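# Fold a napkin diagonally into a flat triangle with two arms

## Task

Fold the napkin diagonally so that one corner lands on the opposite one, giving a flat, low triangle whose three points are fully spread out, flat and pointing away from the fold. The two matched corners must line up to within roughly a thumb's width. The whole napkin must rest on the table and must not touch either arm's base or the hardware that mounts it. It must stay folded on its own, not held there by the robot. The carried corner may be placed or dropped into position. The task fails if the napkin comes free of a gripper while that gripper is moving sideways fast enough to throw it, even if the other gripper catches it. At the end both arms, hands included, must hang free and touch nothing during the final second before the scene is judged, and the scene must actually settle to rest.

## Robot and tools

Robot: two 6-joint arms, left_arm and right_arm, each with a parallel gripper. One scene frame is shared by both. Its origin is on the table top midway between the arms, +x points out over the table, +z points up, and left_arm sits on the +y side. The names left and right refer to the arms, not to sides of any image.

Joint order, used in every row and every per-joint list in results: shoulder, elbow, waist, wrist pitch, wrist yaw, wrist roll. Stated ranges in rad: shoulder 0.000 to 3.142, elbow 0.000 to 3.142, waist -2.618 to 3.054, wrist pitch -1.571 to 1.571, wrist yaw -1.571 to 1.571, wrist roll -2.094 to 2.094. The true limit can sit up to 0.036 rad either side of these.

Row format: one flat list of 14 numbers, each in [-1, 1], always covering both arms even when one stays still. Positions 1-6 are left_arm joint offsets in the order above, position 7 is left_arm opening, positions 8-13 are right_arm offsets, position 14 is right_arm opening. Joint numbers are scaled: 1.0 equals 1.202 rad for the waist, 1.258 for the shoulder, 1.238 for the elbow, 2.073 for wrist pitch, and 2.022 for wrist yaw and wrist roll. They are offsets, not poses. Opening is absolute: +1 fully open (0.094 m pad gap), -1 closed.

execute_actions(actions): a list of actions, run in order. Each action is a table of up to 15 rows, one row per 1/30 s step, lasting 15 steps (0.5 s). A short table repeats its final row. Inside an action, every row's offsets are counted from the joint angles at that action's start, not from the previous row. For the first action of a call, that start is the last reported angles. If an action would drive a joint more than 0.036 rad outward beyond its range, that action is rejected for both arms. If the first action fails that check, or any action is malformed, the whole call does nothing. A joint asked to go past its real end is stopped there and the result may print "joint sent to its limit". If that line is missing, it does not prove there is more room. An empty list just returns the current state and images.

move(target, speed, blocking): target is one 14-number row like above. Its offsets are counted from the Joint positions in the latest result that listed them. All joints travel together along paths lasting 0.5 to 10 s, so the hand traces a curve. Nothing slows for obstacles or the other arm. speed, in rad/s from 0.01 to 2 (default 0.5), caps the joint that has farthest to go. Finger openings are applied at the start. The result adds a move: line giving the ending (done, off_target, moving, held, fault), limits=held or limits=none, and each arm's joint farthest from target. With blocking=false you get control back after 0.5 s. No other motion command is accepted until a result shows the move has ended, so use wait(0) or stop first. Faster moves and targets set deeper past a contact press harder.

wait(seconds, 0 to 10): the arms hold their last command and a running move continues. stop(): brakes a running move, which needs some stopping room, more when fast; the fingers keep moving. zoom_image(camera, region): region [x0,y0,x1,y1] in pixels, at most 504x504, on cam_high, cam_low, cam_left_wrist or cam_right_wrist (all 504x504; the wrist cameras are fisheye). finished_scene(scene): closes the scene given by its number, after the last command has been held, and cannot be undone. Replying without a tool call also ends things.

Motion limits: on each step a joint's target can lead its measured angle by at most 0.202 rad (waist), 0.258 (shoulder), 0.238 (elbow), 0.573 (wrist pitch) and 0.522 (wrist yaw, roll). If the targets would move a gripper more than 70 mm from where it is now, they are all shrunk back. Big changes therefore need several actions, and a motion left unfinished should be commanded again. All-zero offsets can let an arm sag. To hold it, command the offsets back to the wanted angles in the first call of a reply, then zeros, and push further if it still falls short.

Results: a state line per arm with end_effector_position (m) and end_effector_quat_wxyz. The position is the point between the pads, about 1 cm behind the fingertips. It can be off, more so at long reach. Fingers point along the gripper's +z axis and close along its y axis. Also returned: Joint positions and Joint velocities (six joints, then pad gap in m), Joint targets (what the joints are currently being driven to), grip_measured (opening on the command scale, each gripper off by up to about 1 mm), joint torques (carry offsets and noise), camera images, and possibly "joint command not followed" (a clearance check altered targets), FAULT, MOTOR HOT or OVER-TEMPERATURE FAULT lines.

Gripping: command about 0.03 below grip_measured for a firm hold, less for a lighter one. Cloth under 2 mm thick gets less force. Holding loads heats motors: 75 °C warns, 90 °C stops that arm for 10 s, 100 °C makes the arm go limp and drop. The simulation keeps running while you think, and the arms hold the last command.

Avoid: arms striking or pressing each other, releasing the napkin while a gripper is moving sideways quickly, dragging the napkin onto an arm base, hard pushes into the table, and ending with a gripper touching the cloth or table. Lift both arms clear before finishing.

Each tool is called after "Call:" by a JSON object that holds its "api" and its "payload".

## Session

Call:
{"api": "execute_actions", "payload": {"actions": []}}

Scene clock: 0.00 s.
left_arm: end_effector_position=(+0.3538, +0.3678, +0.4058) grip_measured=+1.000 end_effector_quat_wxyz=(+0.705, +0.007, +0.709, +0.001) | right_arm: end_effector_position=(+0.4195, -0.1298, +0.1431) grip_measured=-0.975 end_effector_quat_wxyz=(+0.309, -0.192, +0.929, +0.063)
Joint names: [shoulder, elbow, waist, wrist pitch, wrist yaw, wrist roll]
Joint positions: left_arm=[ 1.036  1.043  0.003 -0.013 -0.004  0.01   0.094] | right_arm=[ 1.556  1.155  0.254 -0.531 -0.067 -0.092  0.001]
Joint velocities: left_arm=[ 0.022 -0.027 -0.002 -0.007  0.051  0.037  0.   ] | right_arm=[-0.002 -0.007  0.002 -0.022  0.022 -0.007 -0.   ]
Joint torques (N m, as the arm reports them, + toward a larger angle): no reading
Motor temperatures (°C, as the motors report them): left_arm=[37 31 26 35 27 28] | right_arm=[44 33 30 32 28 27]
Joint targets: left_arm=[1.026 1.059 0.003 0.001 -0.004 0.008] | right_arm=[1.541 1.171 0.254 -0.520 -0.071 -0.091]

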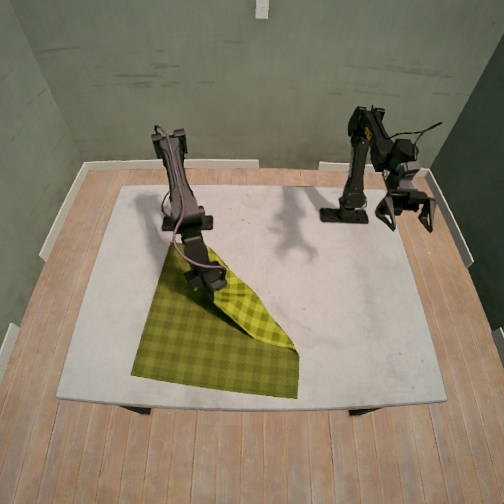

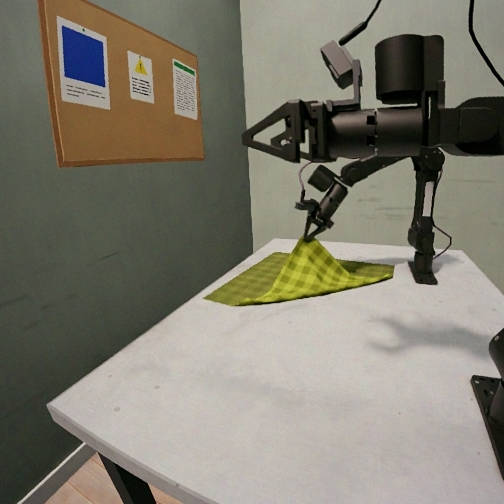

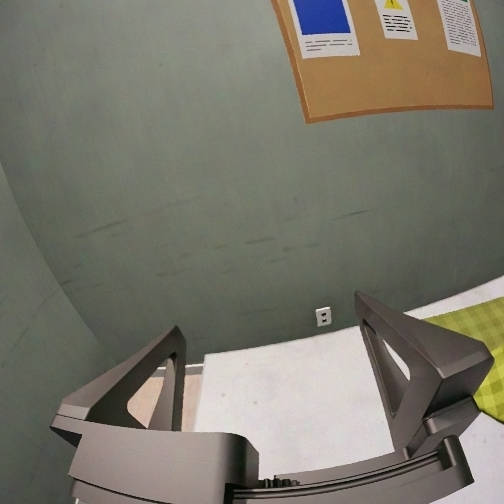

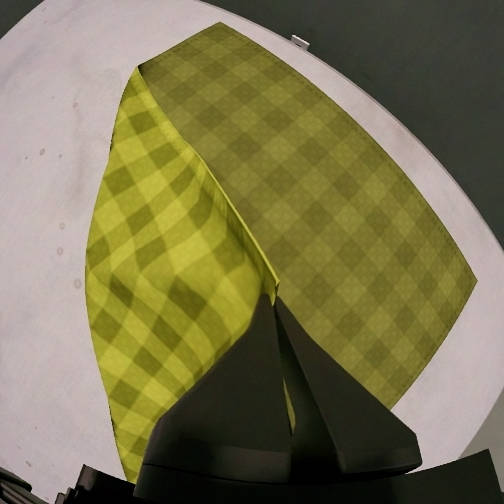

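Call:
{"api": "move", "payload": {"target": [0,0.01,0,0,0,0,-1, 0.44,0.40,-0.24,-0.04,0,0,-1], "speed": 0.2}}

Scene clock: 4.37 s.
left_arm: end_effector_position=(+0.3538, +0.3678, +0.4043) grip_measured=-0.995 end_effector_quat_wxyz=(+0.703, +0.007, +0.712, +0.001) | right_arm: end_effector_position=(+0.5394, -0.2437, +0.0581) grip_measured=-0.975 end_effector_quat_wxyz=(+0.232, -0.057, +0.971, +0.023)
Joint names: [shoulder, elbow, waist, wrist pitch, wrist yaw, wrist roll]
Joint positions: left_arm=[ 1.036  1.043  0.003 -0.019 -0.004  0.01   0.   ] | right_arm=[ 2.115  1.615 -0.029 -0.605 -0.067 -0.092  0.001]
Joint velocities: left_arm=[-0.017 -0.002 -0.017  0.022  0.037 -0.007  0.   ] | right_arm=[ 0.002 -0.007 -0.012 -0.007 -0.022 -0.037 -0.001]
Joint torques (N m, as the arm reports them, + toward a larger angle): left_arm=[-2.16  7.26 -0.14  1.62  0.01  0.  ] | right_arm=[-11.73  11.21  -0.4    1.04  -0.02  -0.02]
Motor temperatures (°C, as the motors report them): left_arm=[37 32 26 36 27 28] | right_arm=[45 34 30 32 28 27]
Joint targets: left_arm=[1.036 1.055 0.003 -0.013 -0.004 0.010] | right_arm=[2.110 1.650 -0.034 -0.614 -0.067 -0.092]
move: off_target (right_arm); limits=none; left_arm: farthest joint: the elbow, 0.012 radians from its target (0.012 radians at the start); right_arm: farthest joint: the elbow, 0.035 radians from its target (0.495 radians at the start)

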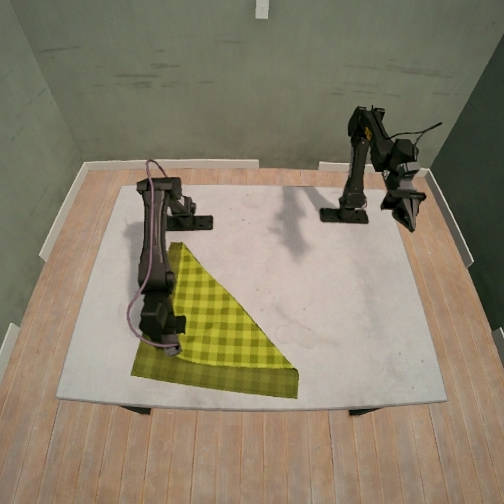

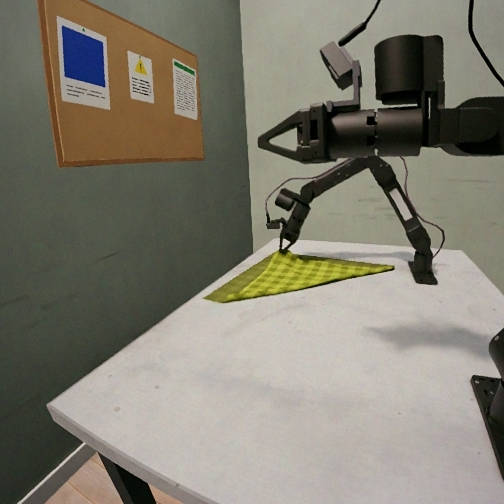

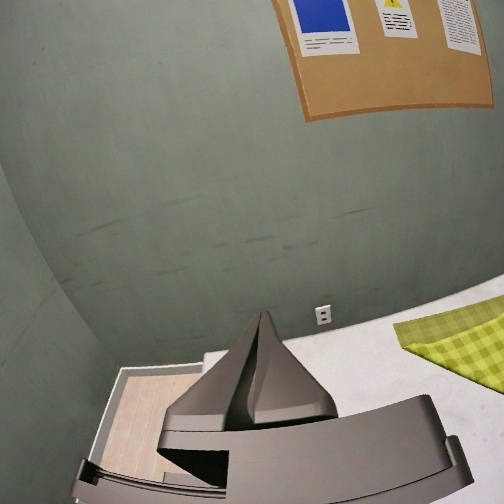

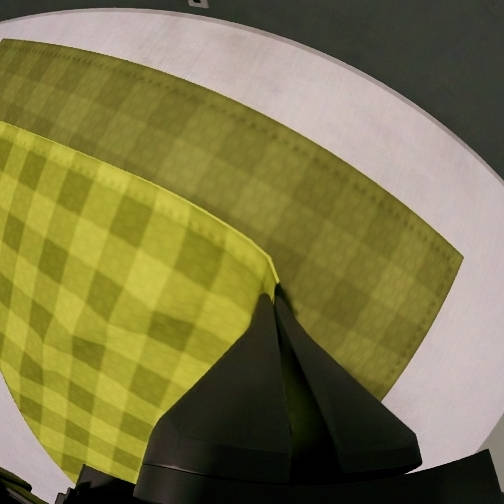

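Call:
{"api": "move", "payload": {"target": [0,0.01,0,0,0,0,-1, 0.14,0.225,-0.125,-0.02,0,0,-1], "speed": 0.1}}

Scene clock: 9.23 s.
left_arm: end_effector_position=(+0.3538, +0.3678, +0.4028) grip_measured=-0.995 end_effector_quat_wxyz=(+0.701, +0.007, +0.714, +0.001) | right_arm: end_effector_position=(+0.5853, -0.3240, +0.0501) grip_measured=-0.975 end_effector_quat_wxyz=(+0.249, +0.013, +0.968, +0.004)
Joint names: [shoulder, elbow, waist, wrist pitch, wrist yaw, wrist roll]
Joint positions: left_arm=[ 1.036  1.043  0.003 -0.025 -0.004  0.01   0.   ] | right_arm=[ 2.294  1.86  -0.173 -0.637 -0.067 -0.092  0.001]
Joint velocities: left_arm=[ 0.002 -0.007 -0.017 -0.007 -0.007  0.081 -0.   ] | right_arm=[ 0.002 -0.027  0.007  0.051  0.007 -0.037  0.   ]
Joint torques (N m, as the arm reports them, + toward a larger angle): left_arm=[-2.23  7.28 -0.08  1.6   0.    0.01] | right_arm=[-13.03  11.3   -0.56   1.09  -0.02  -0.02]
Motor temperatures (°C, as the motors report them): left_arm=[37 32 26 37 27 28] | right_arm=[47 35 30 32 28 27]
Joint targets: left_arm=[1.036 1.055 0.003 -0.019 -0.004 0.010] | right_arm=[2.291 1.894 -0.180 -0.647 -0.067 -0.092]
move: off_target (right_arm); limits=none; left_arm: farthest joint: the elbow, 0.012 radians from its target (0.012 radians at the start); right_arm: farthest joint: the elbow, 0.034 radians from its target (0.278 radians at the start)

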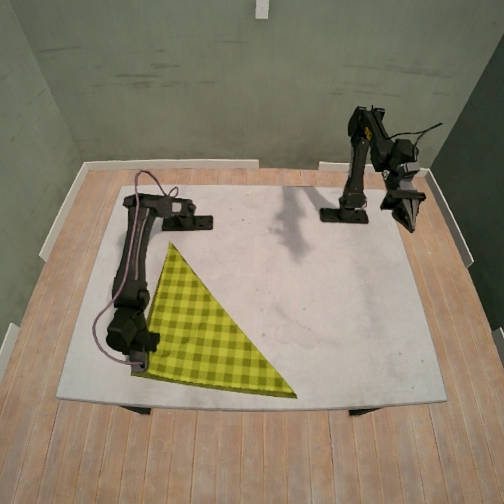

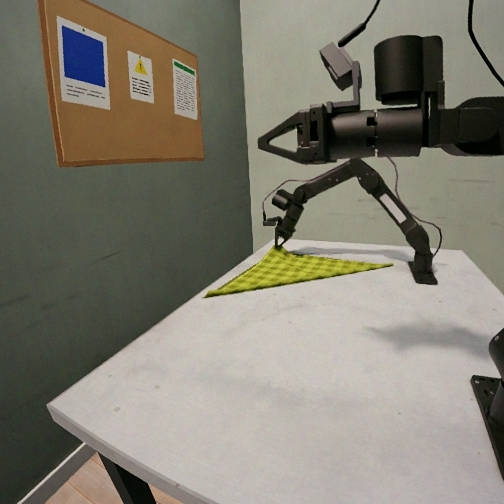

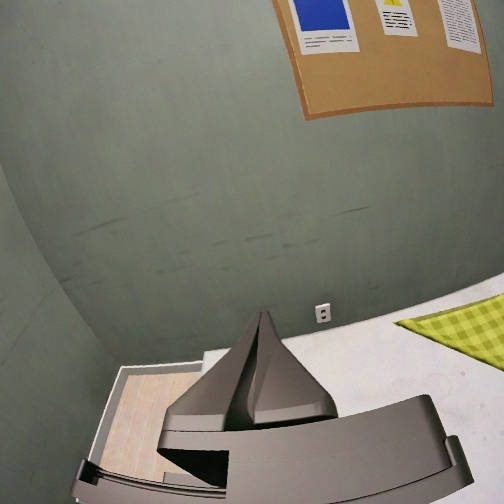

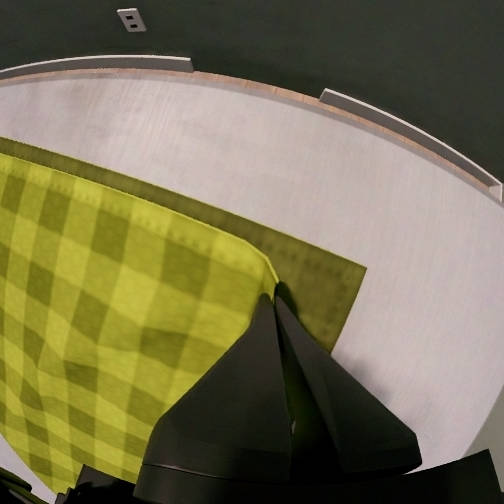

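Call:
{"api": "execute_actions", "payload": {"actions": [[[0,0.01,0,0,0,0,-1, -0.003,0.027,0,0,0,0,-0.6]],[[0,0.01,0,0,0,0,-1, -0.003,0.027,0,0,0,0,0.0]],[[0,0.01,0,0,0,0,-1, -0.003,0.027,0,0,0,0,0.4]]]}}

Scene clock: 11.93 s.
left_arm: end_effector_position=(+0.3536, +0.3678, +0.3984) grip_measured=-0.995 end_effector_quat_wxyz=(+0.694, +0.007, +0.720, +0.001) | right_arm: end_effector_position=(+0.5853, -0.3240, +0.0501) grip_measured=+0.398 end_effector_quat_wxyz=(+0.249, +0.013, +0.968, +0.004)
Joint names: [shoulder, elbow, waist, wrist pitch, wrist yaw, wrist roll]
Joint positions: left_arm=[ 1.036  1.043  0.003 -0.043 -0.004  0.01   0.   ] | right_arm=[ 2.294  1.86  -0.173 -0.637 -0.067 -0.092  0.066]
Joint velocities: left_arm=[-0.002 -0.017  0.002  0.051  0.066 -0.022 -0.   ] | right_arm=[-0.017  0.002 -0.002  0.022  0.037  0.007  0.001]
Joint torques (N m, as the arm reports them, + toward a larger angle): left_arm=[-2.2   7.26  0.02  1.62  0.01 -0.01] | right_arm=[-13.1   11.25   0.02   1.18  -0.02  -0.02]
Motor temperatures (°C, as the motors report them): left_arm=[37 32 26 37 27 28] | right_arm=[48 35 30 32 28 27]
Joint targets: left_arm=[1.036 1.055 0.003 -0.037 -0.004 0.010] | right_arm=[2.290 1.893 -0.173 -0.637 -0.067 -0.092]

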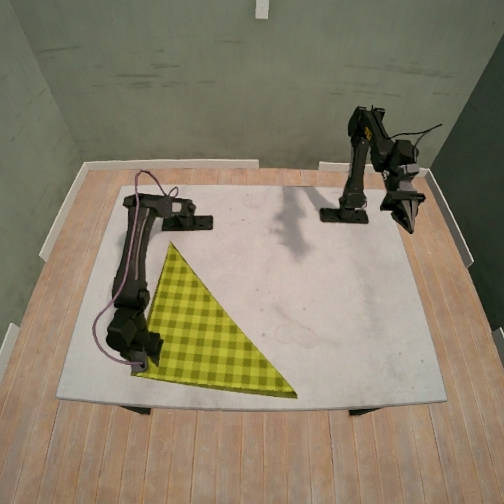

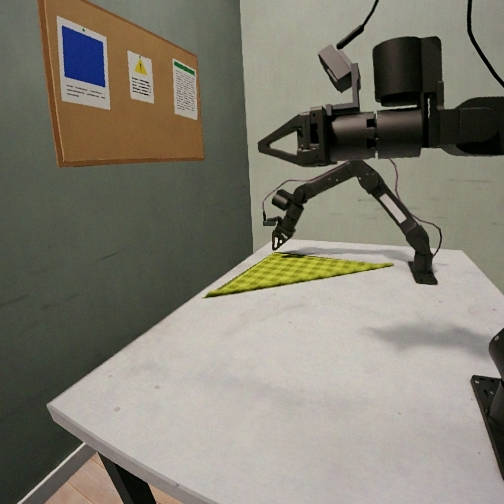

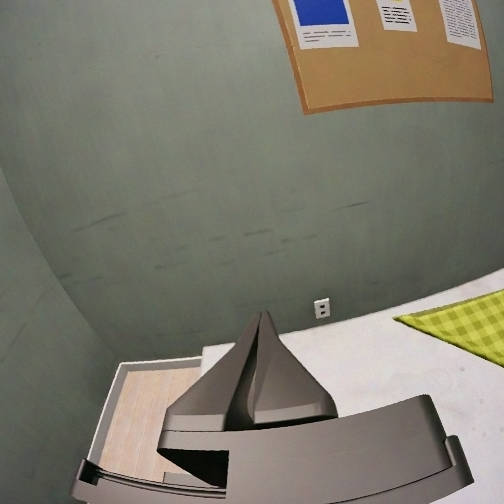

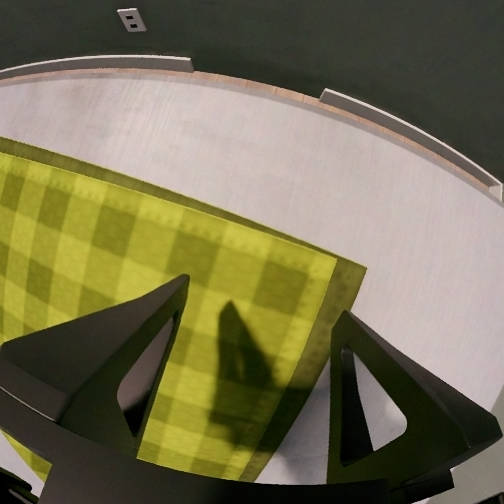

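Call:
{"api": "move", "payload": {"target": [0,0.01,0,0,0,0,-1, -0.3,-0.1,-0.3,0,0,0,0.4], "speed": 0.4}}

Call:
{"api": "zoom_image", "payload": {"camera": "cam_high", "region": [110, 210, 320, 415]}}

Scene clock: 14.10 s.
left_arm: end_effector_position=(+0.3536, +0.3678, +0.3969) grip_measured=-0.995 end_effector_quat_wxyz=(+0.692, +0.007, +0.722, +0.001) | right_arm: end_effector_position=(+0.5019, -0.5065, +0.1898) grip_measured=+0.398 end_effector_quat_wxyz=(+0.350, +0.178, +0.916, -0.076)
Joint names: [shoulder, elbow, waist, wrist pitch, wrist yaw, wrist roll]
Joint positions: left_arm=[ 1.036  1.043  0.003 -0.049 -0.004  0.01   0.   ] | right_arm=[ 1.943  1.742 -0.538 -0.639 -0.063 -0.092  0.066]
Joint velocities: left_arm=[-0.002  0.012 -0.017 -0.066  0.007 -0.051 -0.003] | right_arm=[ 0.022  0.017  0.007  0.022 -0.022 -0.051 -0.001]
Joint torques (N m, as the arm reports them, + toward a larger angle): left_arm=[-2.22  7.36  0.03  1.61  0.01  0.01] | right_arm=[-12.38   8.22   0.48   1.54  -0.05  -0.02]
Motor temperatures (°C, as the motors report them): left_arm=[37 33 26 37 27 28] | right_arm=[49 35 30 33 28 27]
Joint targets: left_arm=[1.036 1.055 0.003 -0.043 -0.004 0.010] | right_arm=[1.917 1.736 -0.534 -0.637 -0.067 -0.092]
move: off_target (right_arm); limits=none; left_arm: farthest joint: the elbow, 0.012 radians from its target (0.012 radians at the start); right_arm: farthest joint: the shoulder, 0.026 radians from its target (0.377 radians at the start)

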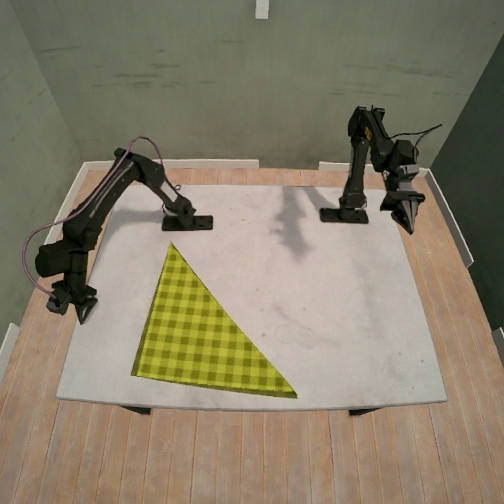

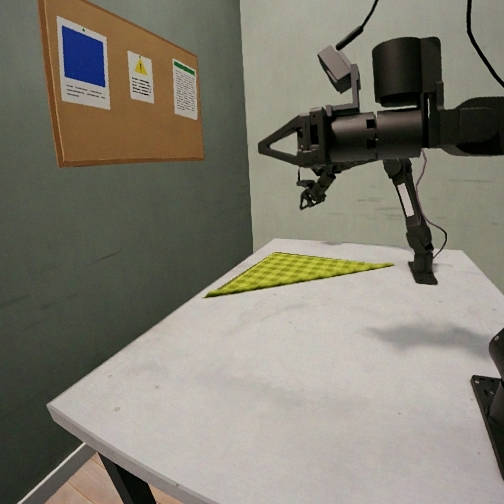

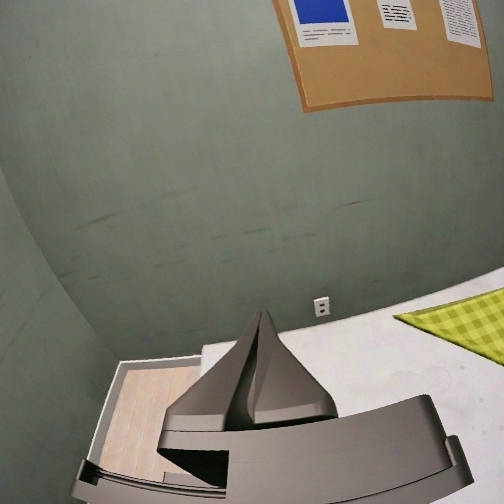

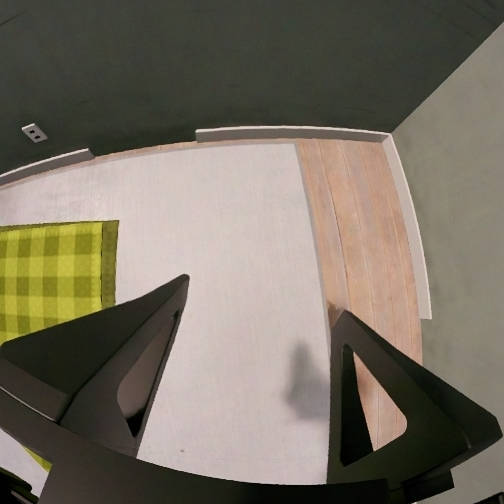

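Region (110, 210, 320, 415) of cam_high's 504x504 image, scaled by 2.400, with more detail than that image has; it fills the top 492 rows of this view, and the rest is white.

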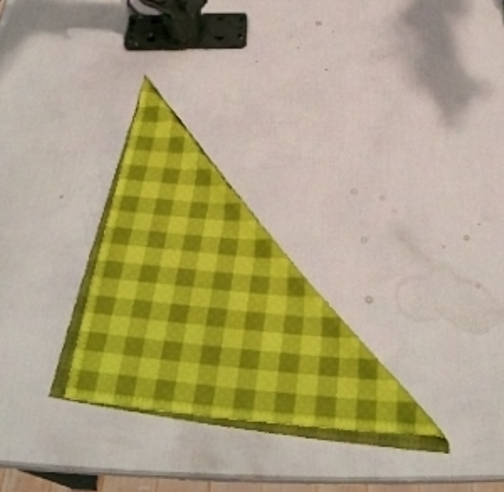

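Call:
{"api": "finished_scene", "payload": {"scene": 2}}

The scene is finished: the task was done.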